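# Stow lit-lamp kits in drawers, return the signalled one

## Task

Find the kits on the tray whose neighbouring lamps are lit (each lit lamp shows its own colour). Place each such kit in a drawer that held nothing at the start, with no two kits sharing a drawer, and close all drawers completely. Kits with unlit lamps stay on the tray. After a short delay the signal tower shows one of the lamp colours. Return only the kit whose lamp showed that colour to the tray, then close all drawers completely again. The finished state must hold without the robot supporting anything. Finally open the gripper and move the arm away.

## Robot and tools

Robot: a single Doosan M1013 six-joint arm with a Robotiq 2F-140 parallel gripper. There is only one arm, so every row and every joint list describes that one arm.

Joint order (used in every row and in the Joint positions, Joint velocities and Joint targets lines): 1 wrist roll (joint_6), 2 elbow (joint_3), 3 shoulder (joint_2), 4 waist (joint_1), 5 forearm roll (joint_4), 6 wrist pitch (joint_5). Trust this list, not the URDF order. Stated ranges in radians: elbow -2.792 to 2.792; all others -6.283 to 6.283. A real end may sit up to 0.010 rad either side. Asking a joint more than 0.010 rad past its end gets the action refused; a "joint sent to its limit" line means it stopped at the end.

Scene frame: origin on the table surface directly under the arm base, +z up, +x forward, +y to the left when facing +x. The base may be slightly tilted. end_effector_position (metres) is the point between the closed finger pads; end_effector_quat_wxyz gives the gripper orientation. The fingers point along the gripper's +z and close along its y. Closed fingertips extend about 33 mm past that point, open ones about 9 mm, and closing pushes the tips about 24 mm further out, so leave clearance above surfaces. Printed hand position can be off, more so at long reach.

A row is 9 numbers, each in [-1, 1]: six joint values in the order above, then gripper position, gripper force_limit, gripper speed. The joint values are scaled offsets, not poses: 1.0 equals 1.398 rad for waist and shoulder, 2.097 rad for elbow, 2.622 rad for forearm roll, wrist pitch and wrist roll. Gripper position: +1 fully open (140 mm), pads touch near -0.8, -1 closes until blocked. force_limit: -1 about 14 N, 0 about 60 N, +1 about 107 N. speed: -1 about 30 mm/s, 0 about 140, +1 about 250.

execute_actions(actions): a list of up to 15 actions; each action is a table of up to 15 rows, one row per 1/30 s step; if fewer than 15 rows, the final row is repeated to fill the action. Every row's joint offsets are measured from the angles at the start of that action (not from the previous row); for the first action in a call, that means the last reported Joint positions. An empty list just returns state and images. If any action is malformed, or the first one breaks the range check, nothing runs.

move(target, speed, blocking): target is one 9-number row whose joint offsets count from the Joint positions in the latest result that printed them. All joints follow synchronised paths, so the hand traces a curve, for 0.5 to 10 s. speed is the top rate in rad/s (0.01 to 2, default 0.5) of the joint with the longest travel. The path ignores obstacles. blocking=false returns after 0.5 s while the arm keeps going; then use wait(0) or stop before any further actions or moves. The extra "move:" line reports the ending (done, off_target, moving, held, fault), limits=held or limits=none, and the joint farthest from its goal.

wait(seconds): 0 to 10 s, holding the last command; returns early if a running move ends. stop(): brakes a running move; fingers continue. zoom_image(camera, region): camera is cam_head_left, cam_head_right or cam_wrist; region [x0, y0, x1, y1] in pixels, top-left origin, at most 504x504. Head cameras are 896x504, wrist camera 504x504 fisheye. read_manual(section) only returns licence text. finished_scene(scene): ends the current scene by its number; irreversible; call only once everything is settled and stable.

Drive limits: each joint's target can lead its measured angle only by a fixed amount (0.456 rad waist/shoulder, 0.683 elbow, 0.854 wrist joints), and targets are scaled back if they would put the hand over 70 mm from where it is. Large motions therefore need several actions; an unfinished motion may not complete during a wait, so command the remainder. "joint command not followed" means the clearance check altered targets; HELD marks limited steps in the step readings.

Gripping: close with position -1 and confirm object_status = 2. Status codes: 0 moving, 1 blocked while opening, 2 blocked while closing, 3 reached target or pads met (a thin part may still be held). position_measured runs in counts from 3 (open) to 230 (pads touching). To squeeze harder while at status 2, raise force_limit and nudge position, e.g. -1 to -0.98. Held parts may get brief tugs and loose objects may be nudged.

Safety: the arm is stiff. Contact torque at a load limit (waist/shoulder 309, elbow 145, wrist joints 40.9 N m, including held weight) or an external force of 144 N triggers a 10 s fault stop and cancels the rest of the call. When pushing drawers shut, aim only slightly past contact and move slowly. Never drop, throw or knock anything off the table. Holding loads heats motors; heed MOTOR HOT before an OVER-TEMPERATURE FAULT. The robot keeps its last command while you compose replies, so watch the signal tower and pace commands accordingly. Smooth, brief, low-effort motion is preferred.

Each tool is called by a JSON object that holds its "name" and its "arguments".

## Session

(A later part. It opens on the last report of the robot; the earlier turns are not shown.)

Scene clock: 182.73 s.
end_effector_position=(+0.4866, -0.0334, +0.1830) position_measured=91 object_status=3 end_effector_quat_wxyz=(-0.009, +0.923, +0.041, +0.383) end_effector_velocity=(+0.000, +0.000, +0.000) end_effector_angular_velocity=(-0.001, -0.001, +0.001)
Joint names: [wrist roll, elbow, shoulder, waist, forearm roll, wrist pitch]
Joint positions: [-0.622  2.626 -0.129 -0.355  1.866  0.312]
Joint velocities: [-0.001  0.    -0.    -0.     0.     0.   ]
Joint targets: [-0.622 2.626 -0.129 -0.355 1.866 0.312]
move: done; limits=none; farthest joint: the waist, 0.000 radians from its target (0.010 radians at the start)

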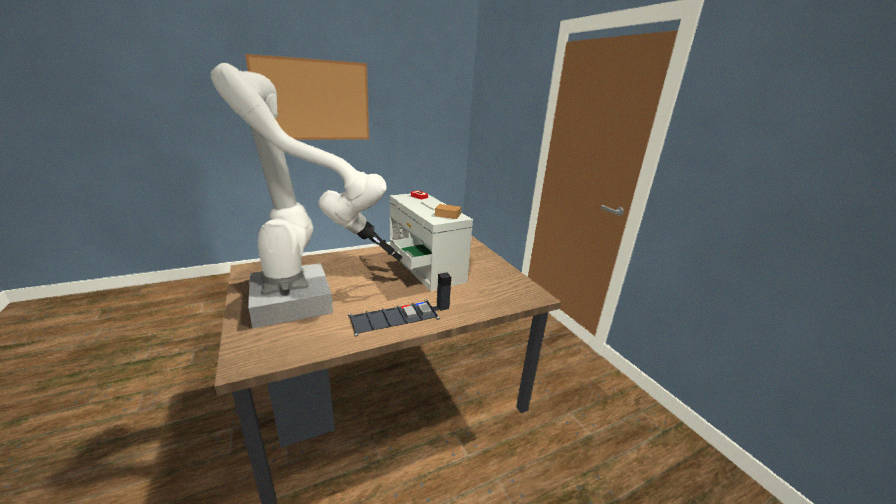

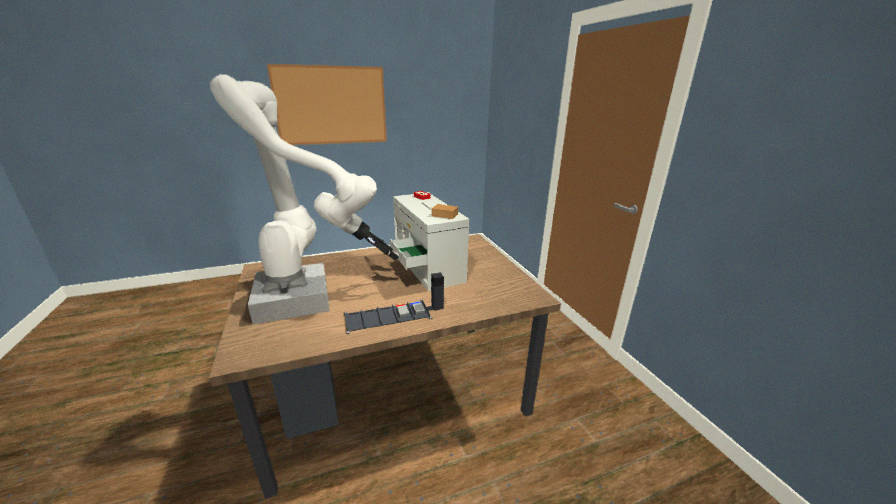

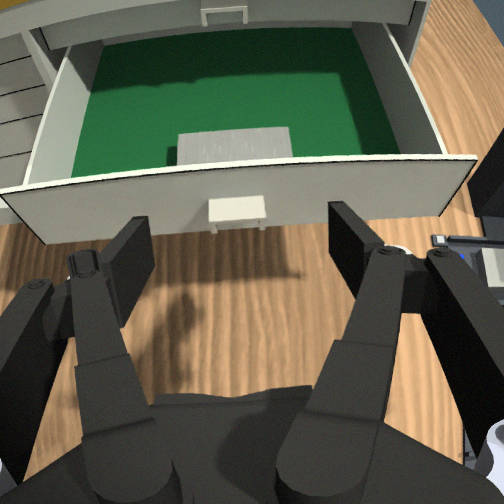

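Purple is in the lower right drawer; closing it.

{"name": "move", "arguments": {"target": [-0.0614,-0.0921,0.1456,0.1,0.1014,-0.027,-0.22,0,0.3], "speed": 0.32}}

Scene clock: 186.07 s.
end_effector_position=(+0.6104, -0.0221, +0.1831) position_measured=157 object_status=3 end_effector_quat_wxyz=(-0.009, +0.923, +0.042, +0.383) end_effector_velocity=(+0.000, +0.000, +0.000) end_effector_angular_velocity=(+0.001, -0.000, -0.000)
Joint names: [wrist roll, elbow, shoulder, waist, forearm roll, wrist pitch]
Joint positions: [-0.783  2.433  0.075 -0.215  2.132  0.241]
Joint velocities: [ 0.001 -0.     0.     0.     0.     0.   ]
Joint targets: [-0.783 2.433 0.075 -0.215 2.132 0.241]
move: done; limits=none; farthest joint: the waist, 0.000 radians from its target (0.140 radians at the start)

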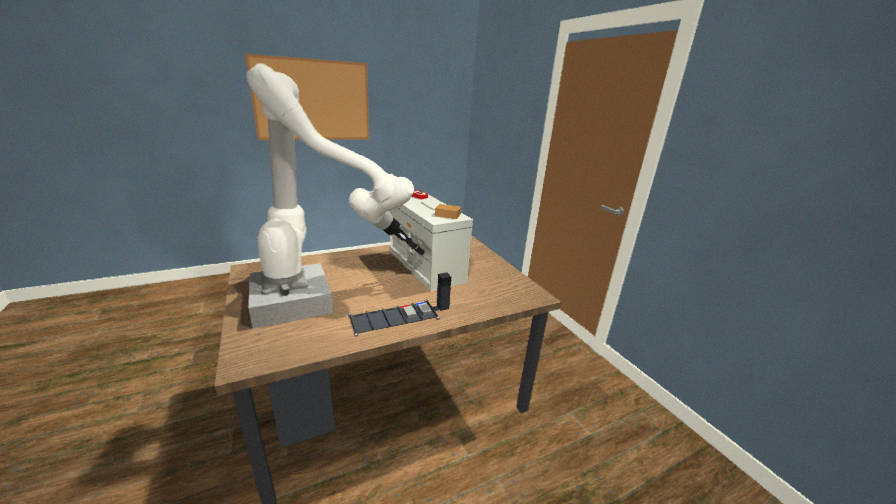

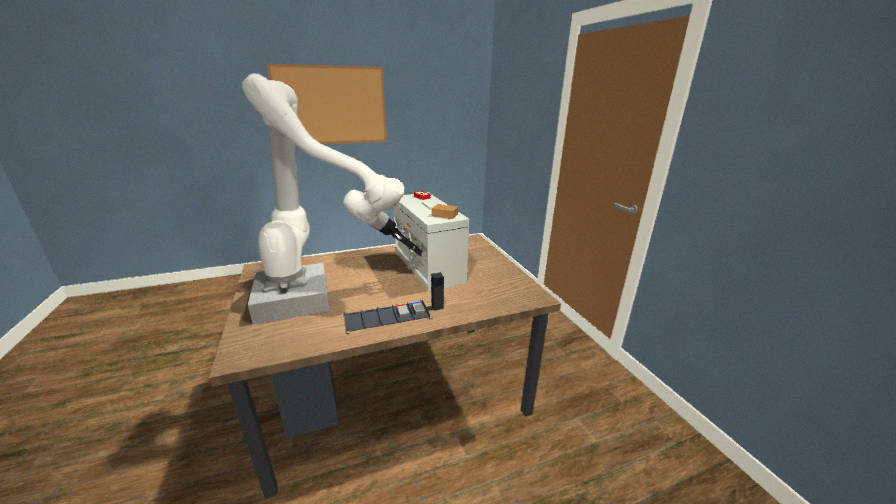

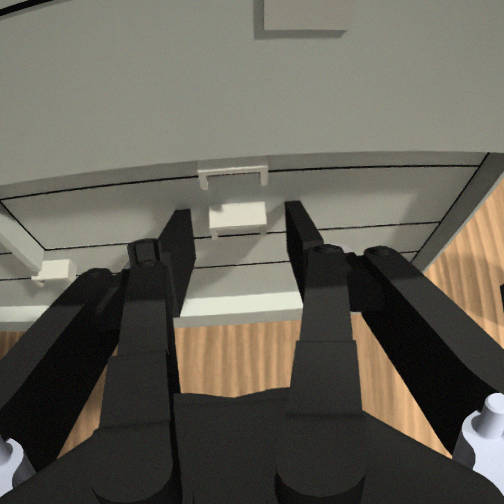

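{"name": "move", "arguments": {"target": [0.166,-0.0121,-0.0543,-0.0024,-0.1625,-0.0127,-0.05,0,0.5], "speed": 0.8}}

Scene clock: 192.50 s.
end_effector_position=(+0.6071, -0.0221, +0.2206) position_measured=135 object_status=3 end_effector_quat_wxyz=(-0.010, +0.923, +0.042, +0.383) end_effector_velocity=(-0.000, +0.000, -0.000) end_effector_angular_velocity=(-0.000, +0.000, +0.001)
Joint names: [wrist roll, elbow, shoulder, waist, forearm roll, wrist pitch]
Joint positions: [-0.348  2.408 -0.001 -0.219  1.706  0.208]
Joint velocities: [ 0.001 -0.     0.     0.    -0.001  0.   ]
Joint targets: [-0.348 2.408 -0.001 -0.219 1.706 0.208]
move: done; limits=none; farthest joint: the waist, 0.000 radians from its target (0.003 radians at the start)

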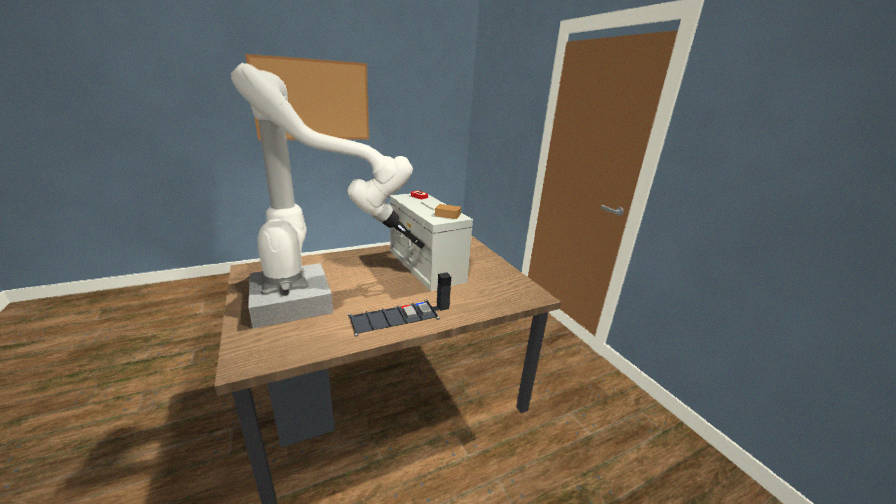

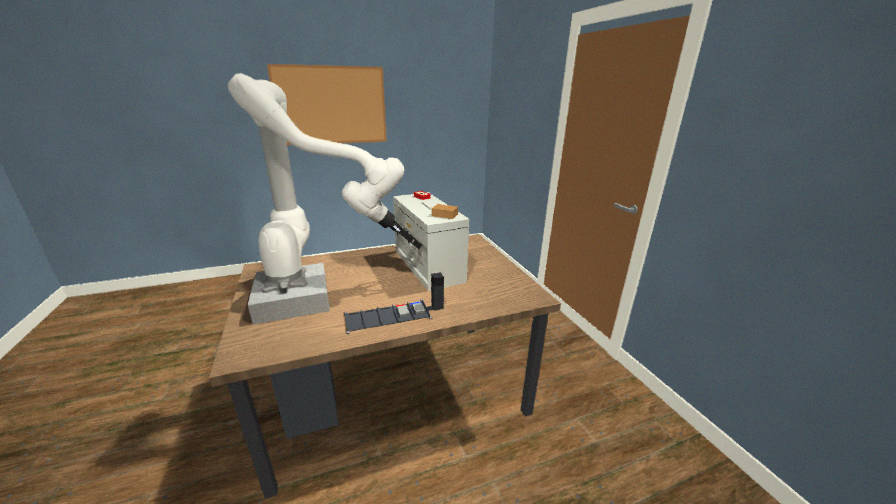

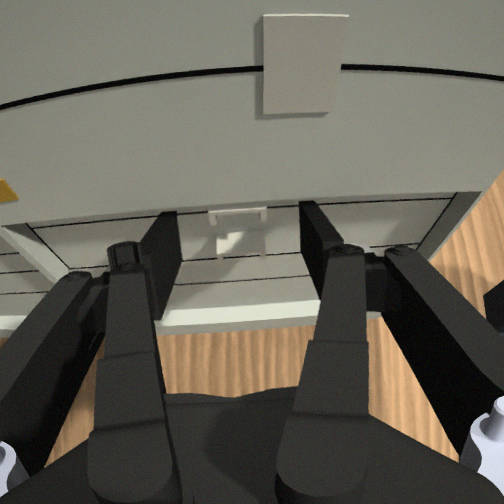

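{"name": "execute_actions", "arguments": {"actions": [[[0,0,0,-0.0005,0,0,-1,0,-0.25]]]}}

{"name": "move", "arguments": {"target": [0.0205,0.0446,-0.0733,-0.0402,-0.0358,0.0138,-1,0,0], "speed": 0.27}}

Scene clock: 194.67 s.
end_effector_position=(+0.6071, -0.0225, +0.2206) position_measured=193 object_status=0 end_effector_quat_wxyz=(-0.010, +0.923, +0.041, +0.383) end_effector_velocity=(-0.000, -0.000, +0.000) end_effector_angular_velocity=(-0.002, -0.000, +0.001)
Joint names: [wrist roll, elbow, shoulder, waist, forearm roll, wrist pitch]
Joint positions: [-0.348  2.408 -0.001 -0.22   1.706  0.208]
Joint velocities: [-0.002  0.    -0.001 -0.    -0.    -0.001]
Joint targets: [-0.348 2.408 -0.001 -0.220 1.706 0.208]
Step readings (joint positions):
0: [-0.348 2.408 -0.001 -0.219 1.706 0.208]
1: [-0.348 2.408 -0.001 -0.219 1.706 0.208]
2: [-0.348 2.408 -0.001 -0.219 1.706 0.208]
4: [-0.348 2.408 -0.001 -0.219 1.706 0.208]
8: [-0.348 2.408 -0.001 -0.220 1.706 0.208]
15: Joint positions above

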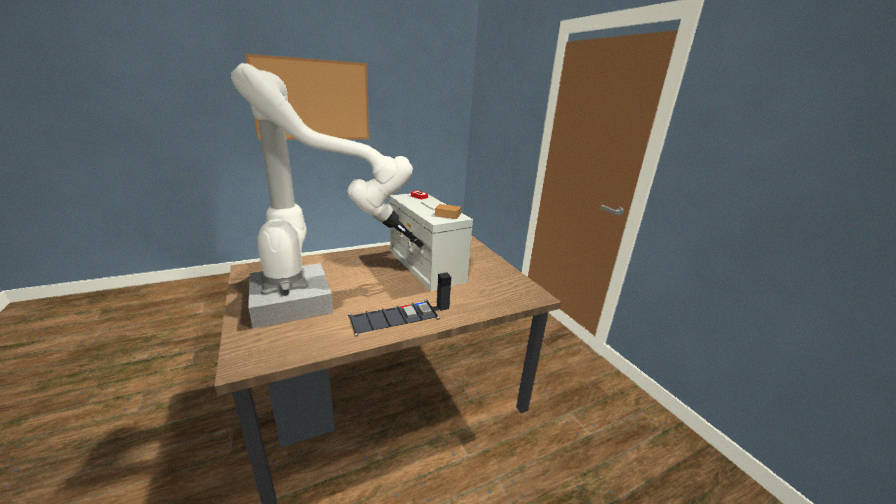

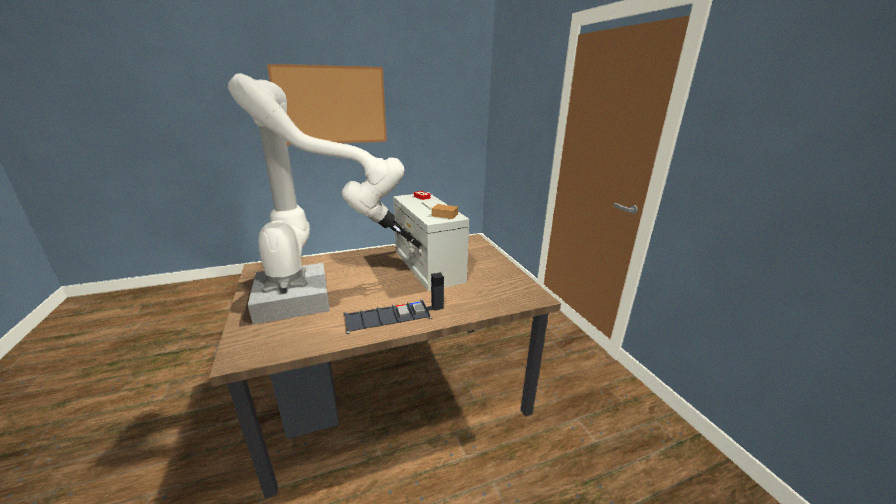

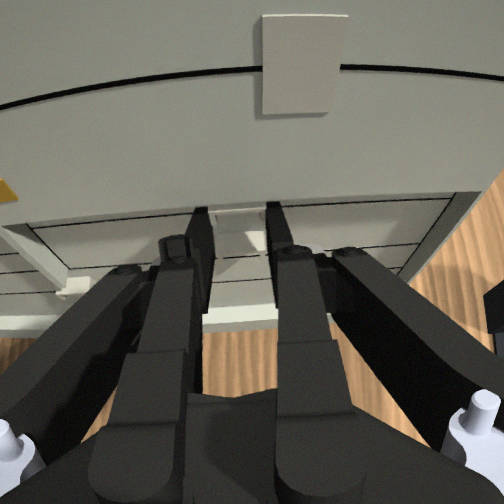

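Scene clock: 195.47 s.
end_effector_position=(+0.5464, -0.0280, +0.2207) position_measured=193 object_status=2 end_effector_quat_wxyz=(-0.009, +0.923, +0.041, +0.383) end_effector_velocity=(-0.001, +0.000, -0.001) end_effector_angular_velocity=(+0.000, +0.001, +0.000)
Joint names: [wrist roll, elbow, shoulder, waist, forearm roll, wrist pitch]
Joint positions: [-0.294  2.501 -0.104 -0.276  1.612  0.244]
Joint velocities: [ 0.     0.001  0.    -0.    -0.001  0.   ]
Joint targets: [-0.294 2.501 -0.104 -0.276 1.612 0.244]
move: done; limits=none; farthest joint: the waist, 0.000 radians from its target (0.057 radians at the start)

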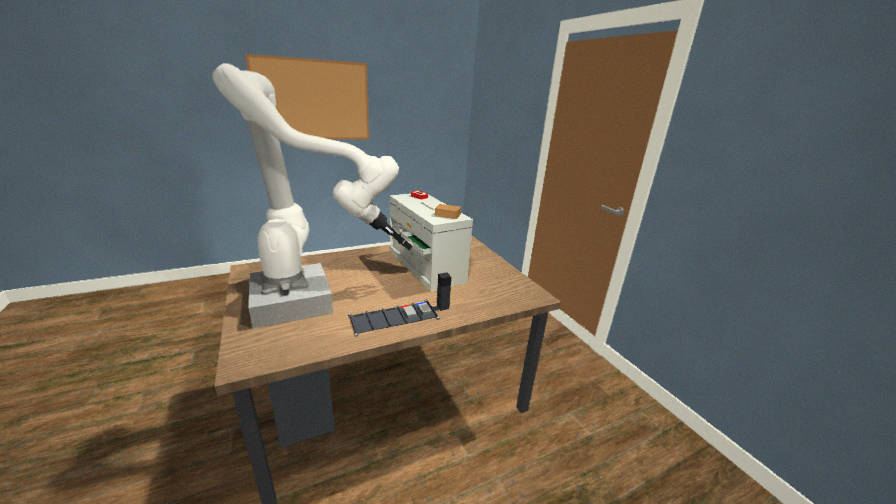

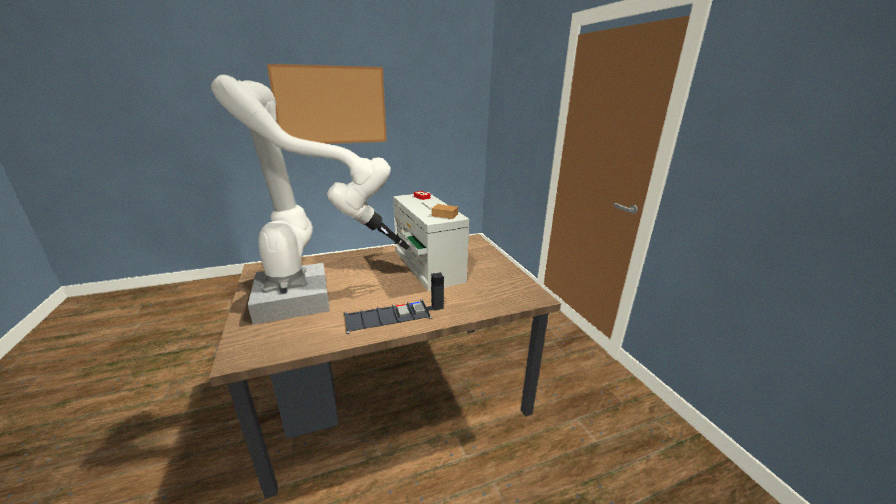

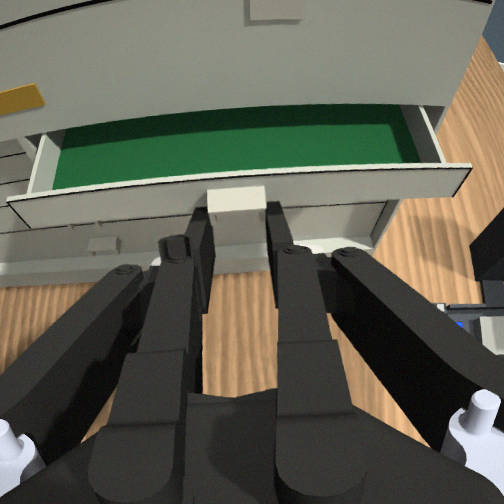

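{"name": "execute_actions", "arguments": {"actions": []}}

Scene clock: 212.13 s.
end_effector_position=(+0.5464, -0.0280, +0.2206) position_measured=193 object_status=2 end_effector_quat_wxyz=(-0.009, +0.923, +0.041, +0.383) end_effector_velocity=(-0.000, +0.000, -0.000) end_effector_angular_velocity=(+0.000, +0.000, +0.000)
Joint names: [wrist roll, elbow, shoulder, waist, forearm roll, wrist pitch]
Joint positions: [-0.294  2.501 -0.104 -0.276  1.612  0.244]
Joint velocities: [ 0.001  0.     0.     0.    -0.001  0.   ]
Joint targets: [-0.294 2.501 -0.104 -0.276 1.612 0.244]

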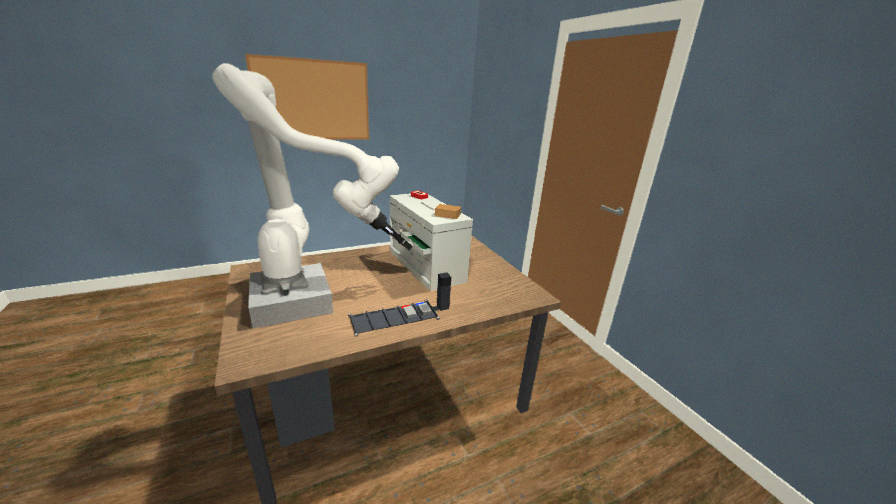

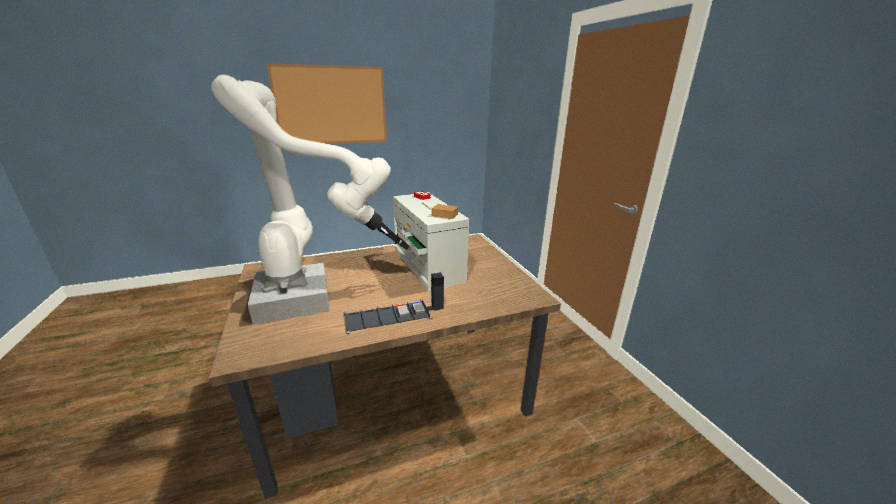

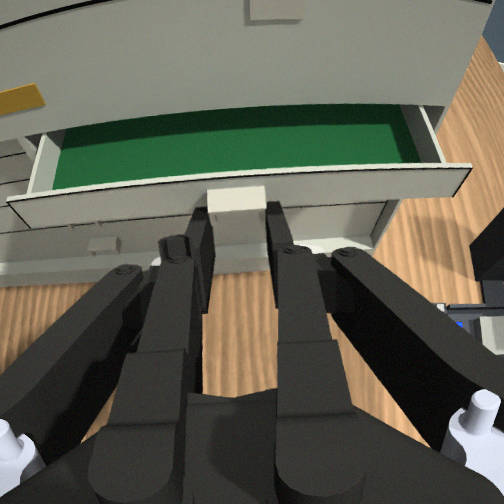

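{"name": "move", "arguments": {"target": [0.0393,0.0408,-0.0822,-0.0572,-0.06,0.0215,-1,0,-0.4], "speed": 0.35}}

{"name": "execute_actions", "arguments": {"actions": [[[0,0,0,0,0,0,0.3,0,0.5]]]}}

{"name": "move", "arguments": {"target": [0.2136,-0.0337,-0.0966,-0.007,-0.2047,0.0338,0.3,0,0.5], "speed": 1.2}}

Scene clock: 215.20 s.
end_effector_position=(+0.4865, -0.0330, +0.2204) position_measured=193 object_status=2 end_effector_quat_wxyz=(-0.009, +0.923, +0.041, +0.383) end_effector_velocity=(-0.000, +0.000, -0.001) end_effector_angular_velocity=(+0.001, +0.001, +0.000)
Joint names: [wrist roll, elbow, shoulder, waist, forearm roll, wrist pitch]
Joint positions: [-0.191  2.587 -0.219 -0.356  1.455  0.301]
Joint velocities: [ 0.001  0.001  0.     0.    -0.     0.001]
Joint targets: [-0.191 2.587 -0.219 -0.356 1.454 0.301]
move: done; limits=none; farthest joint: the waist, 0.000 radians from its target (0.080 radians at the start)

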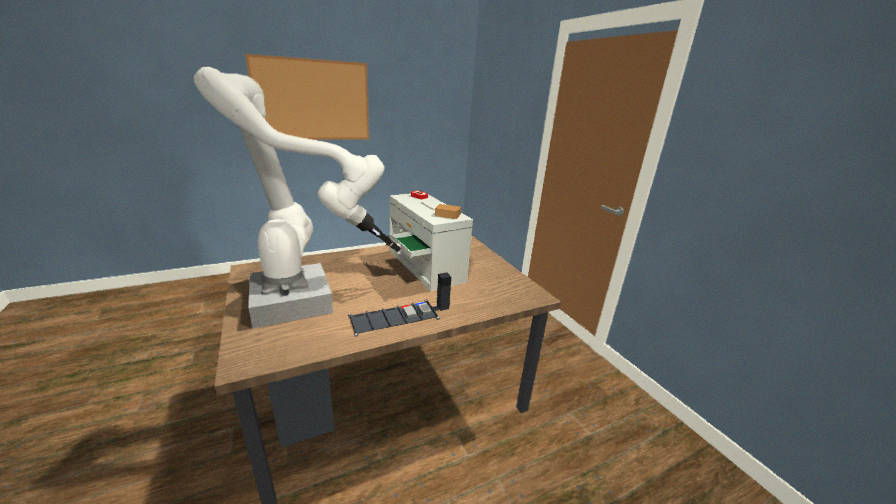

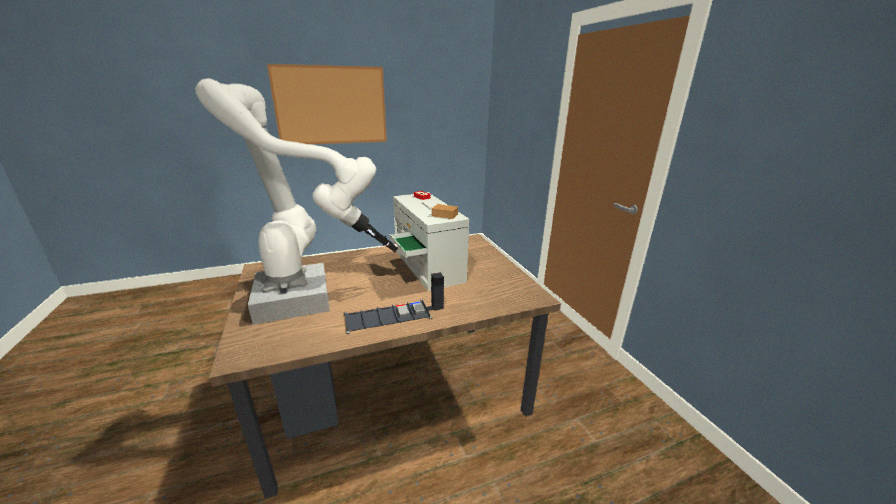

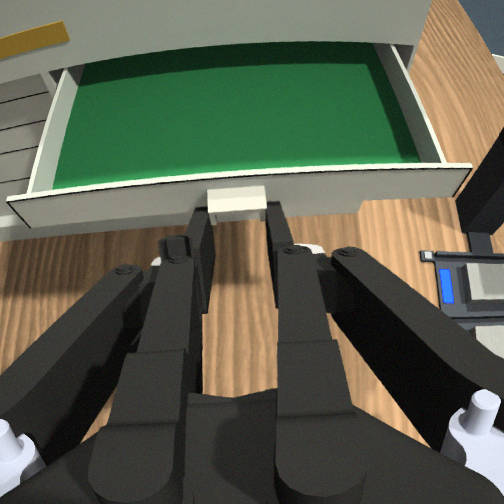

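Scene clock: 215.70 s.
end_effector_position=(+0.4865, -0.0330, +0.2204) position_measured=91 object_status=0 end_effector_quat_wxyz=(-0.009, +0.923, +0.041, +0.383) end_effector_velocity=(+0.000, -0.000, -0.000) end_effector_angular_velocity=(-0.000, +0.000, -0.001)
Joint names: [wrist roll, elbow, shoulder, waist, forearm roll, wrist pitch]
Joint positions: [-0.191  2.587 -0.219 -0.356  1.455  0.301]
Joint velocities: [-0.001 -0.     0.001 -0.     0.001 -0.   ]
Joint targets: [-0.191 2.587 -0.219 -0.356 1.455 0.301]
Step readings (joint positions):
0: [-0.191 2.587 -0.219 -0.356 1.455 0.301]
1: [-0.191 2.587 -0.219 -0.356 1.455 0.301]
2: [-0.191 2.587 -0.219 -0.356 1.454 0.301]
4: [-0.191 2.587 -0.219 -0.356 1.454 0.301]
8: [-0.191 2.587 -0.219 -0.356 1.454 0.301]
15: Joint positions above

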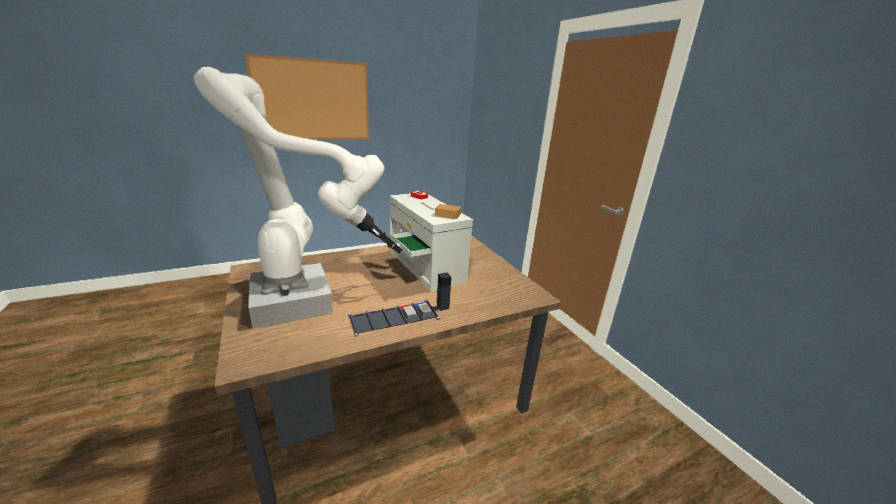

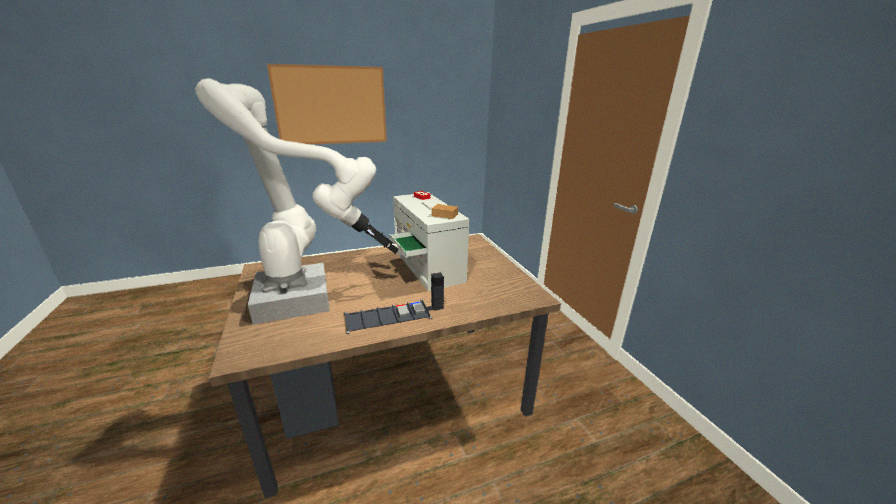

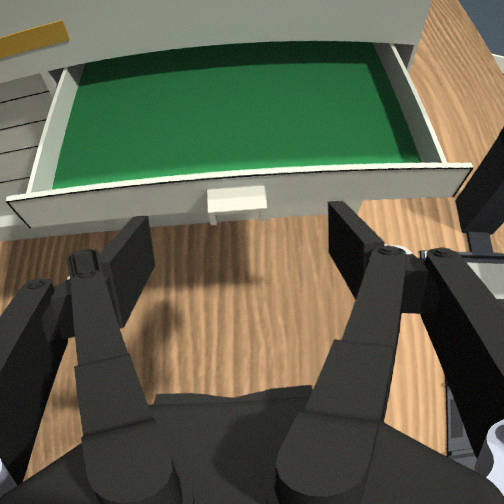

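Scene clock: 216.77 s.
end_effector_position=(+0.4794, -0.0318, +0.2850) position_measured=91 object_status=3 end_effector_quat_wxyz=(-0.010, +0.923, +0.042, +0.383) end_effector_velocity=(+0.000, -0.000, +0.000) end_effector_angular_velocity=(+0.000, -0.000, -0.001)
Joint names: [wrist roll, elbow, shoulder, waist, forearm roll, wrist pitch]
Joint positions: [ 0.369  2.516 -0.354 -0.366  0.918  0.389]
Joint velocities: [ 0.002 -0.    -0.     0.    -0.001 -0.   ]
Joint targets: [0.369 2.516 -0.354 -0.366 0.918 0.389]
move: done; limits=none; farthest joint: the waist, 0.000 radians from its target (0.010 radians at the start)

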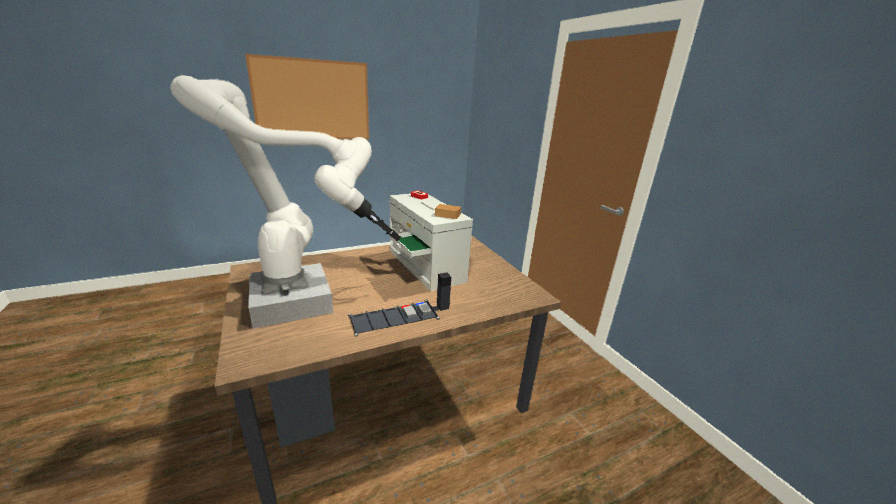

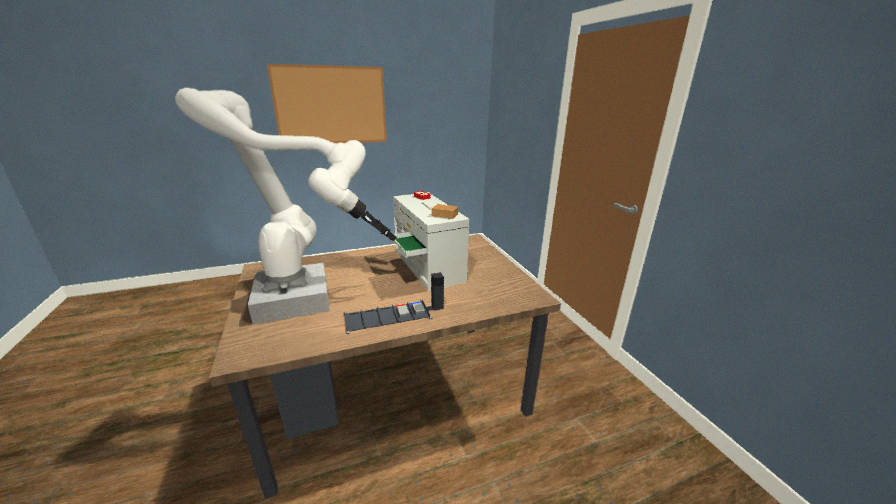

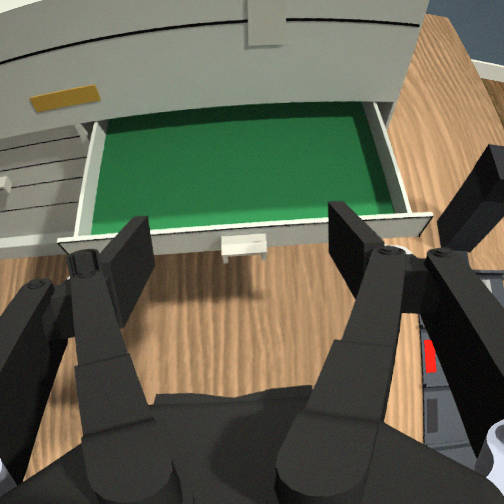

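{"name": "move", "arguments": {"target": [0.2386,-0.2215,0.2625,-0.196,-0.35,0.2624,0.3,0,0.5], "speed": 1.5}}

{"name": "move", "arguments": {"target": [0,0.0306,0.2383,0.0172,0,-0.1515,0.3,0,0.5], "speed": 0.9}}

Scene clock: 223.90 s.
end_effector_position=(+0.4243, -0.2640, +0.2760) position_measured=91 object_status=3 end_effector_quat_wxyz=(+0.007, +1.000, -0.027, +0.001) end_effector_velocity=(-0.000, -0.000, -0.000) end_effector_angular_velocity=(+0.000, +0.001, -0.002)
Joint names: [wrist roll, elbow, shoulder, waist, forearm roll, wrist pitch]
Joint positions: [ 0.994  2.052  0.013 -0.64   0.     1.077]
Joint velocities: [ 0.002 -0.     0.001 -0.    -0.     0.001]
Joint targets: [0.994 2.052 0.013 -0.640 0.000 1.077]
move: done; limits=none; farthest joint: the waist, 0.001 radians from its target (0.275 radians at the start)

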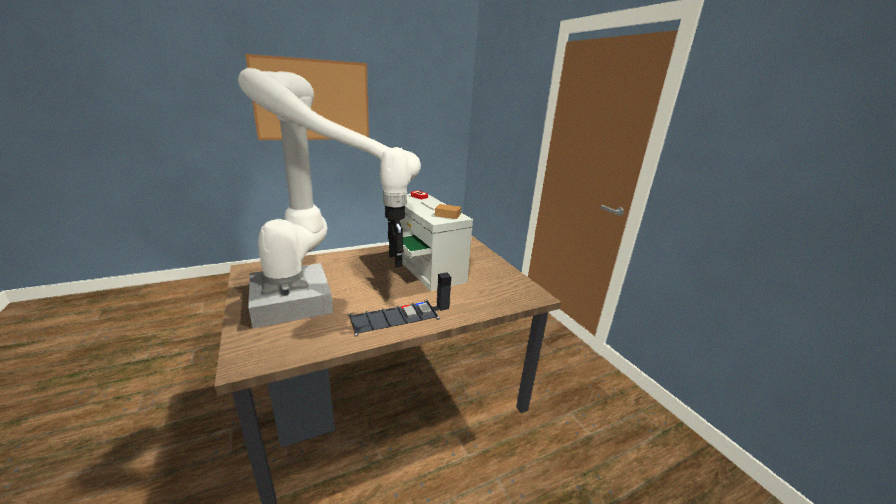

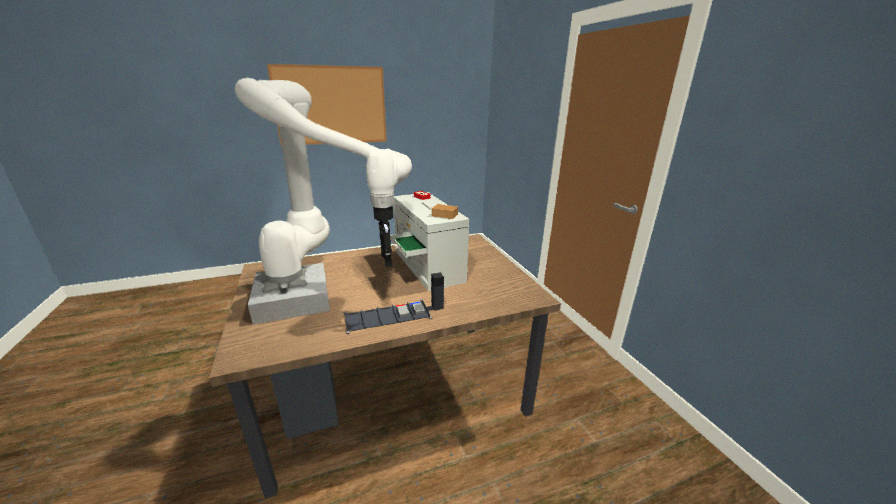

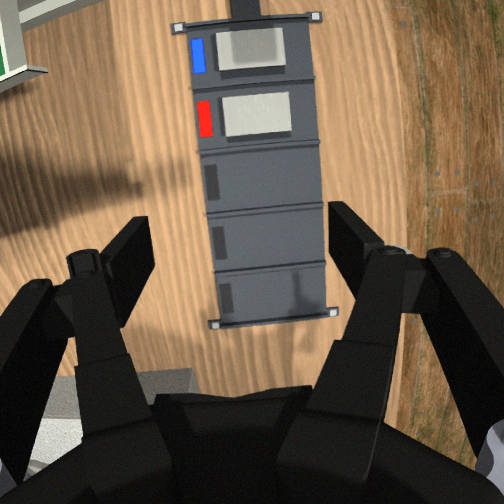

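Scene clock: 224.87 s.
end_effector_position=(+0.4813, -0.2916, +0.0700) position_measured=91 object_status=3 end_effector_quat_wxyz=(+0.007, +1.000, -0.015, +0.001) end_effector_velocity=(-0.000, +0.001, -0.001) end_effector_angular_velocity=(+0.002, +0.002, -0.002)
Joint names: [wrist roll, elbow, shoulder, waist, forearm roll, wrist pitch]
Joint positions: [ 0.994  2.116  0.346 -0.615  0.     0.68 ]
Joint velocities: [0.001 0.    0.002 0.    0.001 0.001]
Joint targets: [0.994 2.116 0.346 -0.615 0.000 0.680]
move: done; limits=none; farthest joint: the waist, 0.000 radians from its target (0.024 radians at the start)

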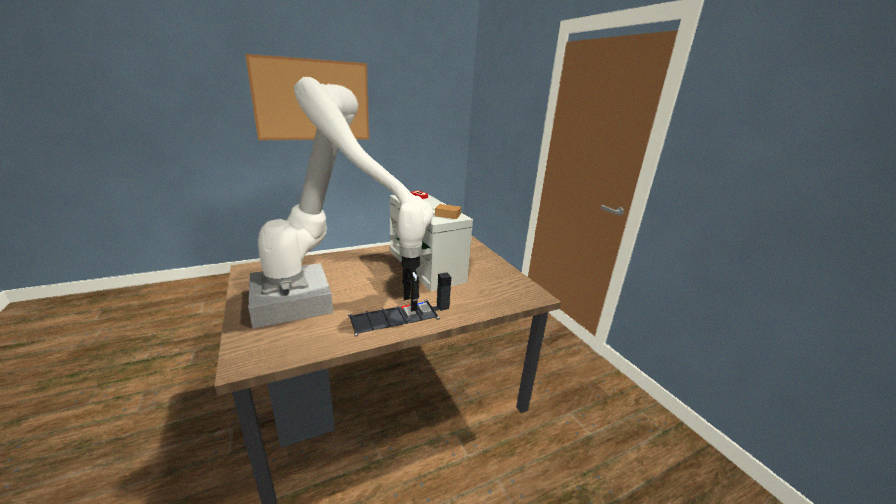

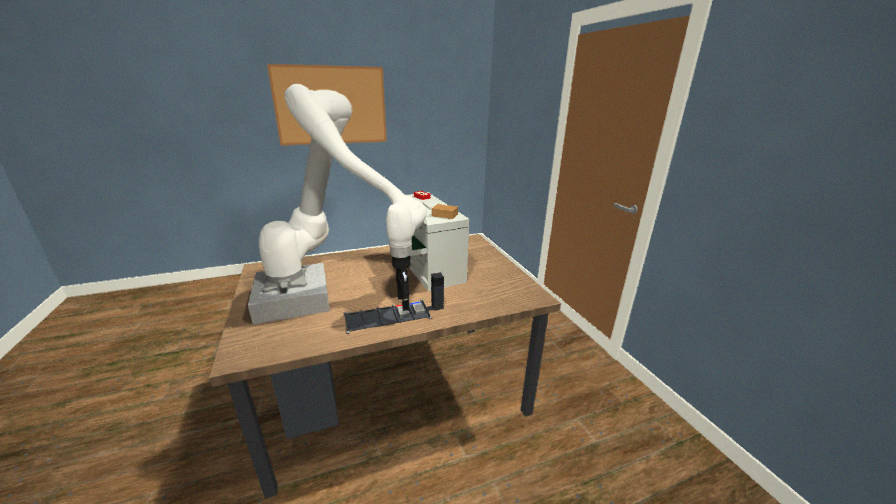

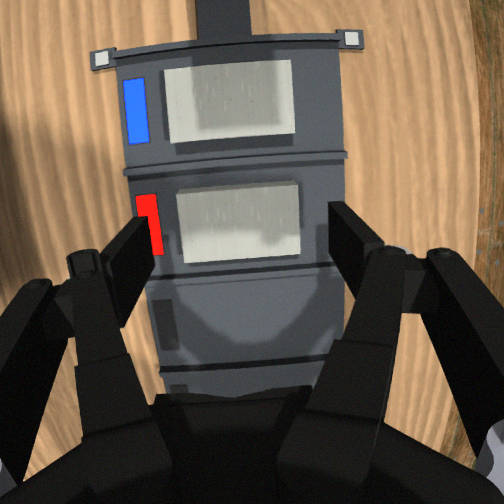

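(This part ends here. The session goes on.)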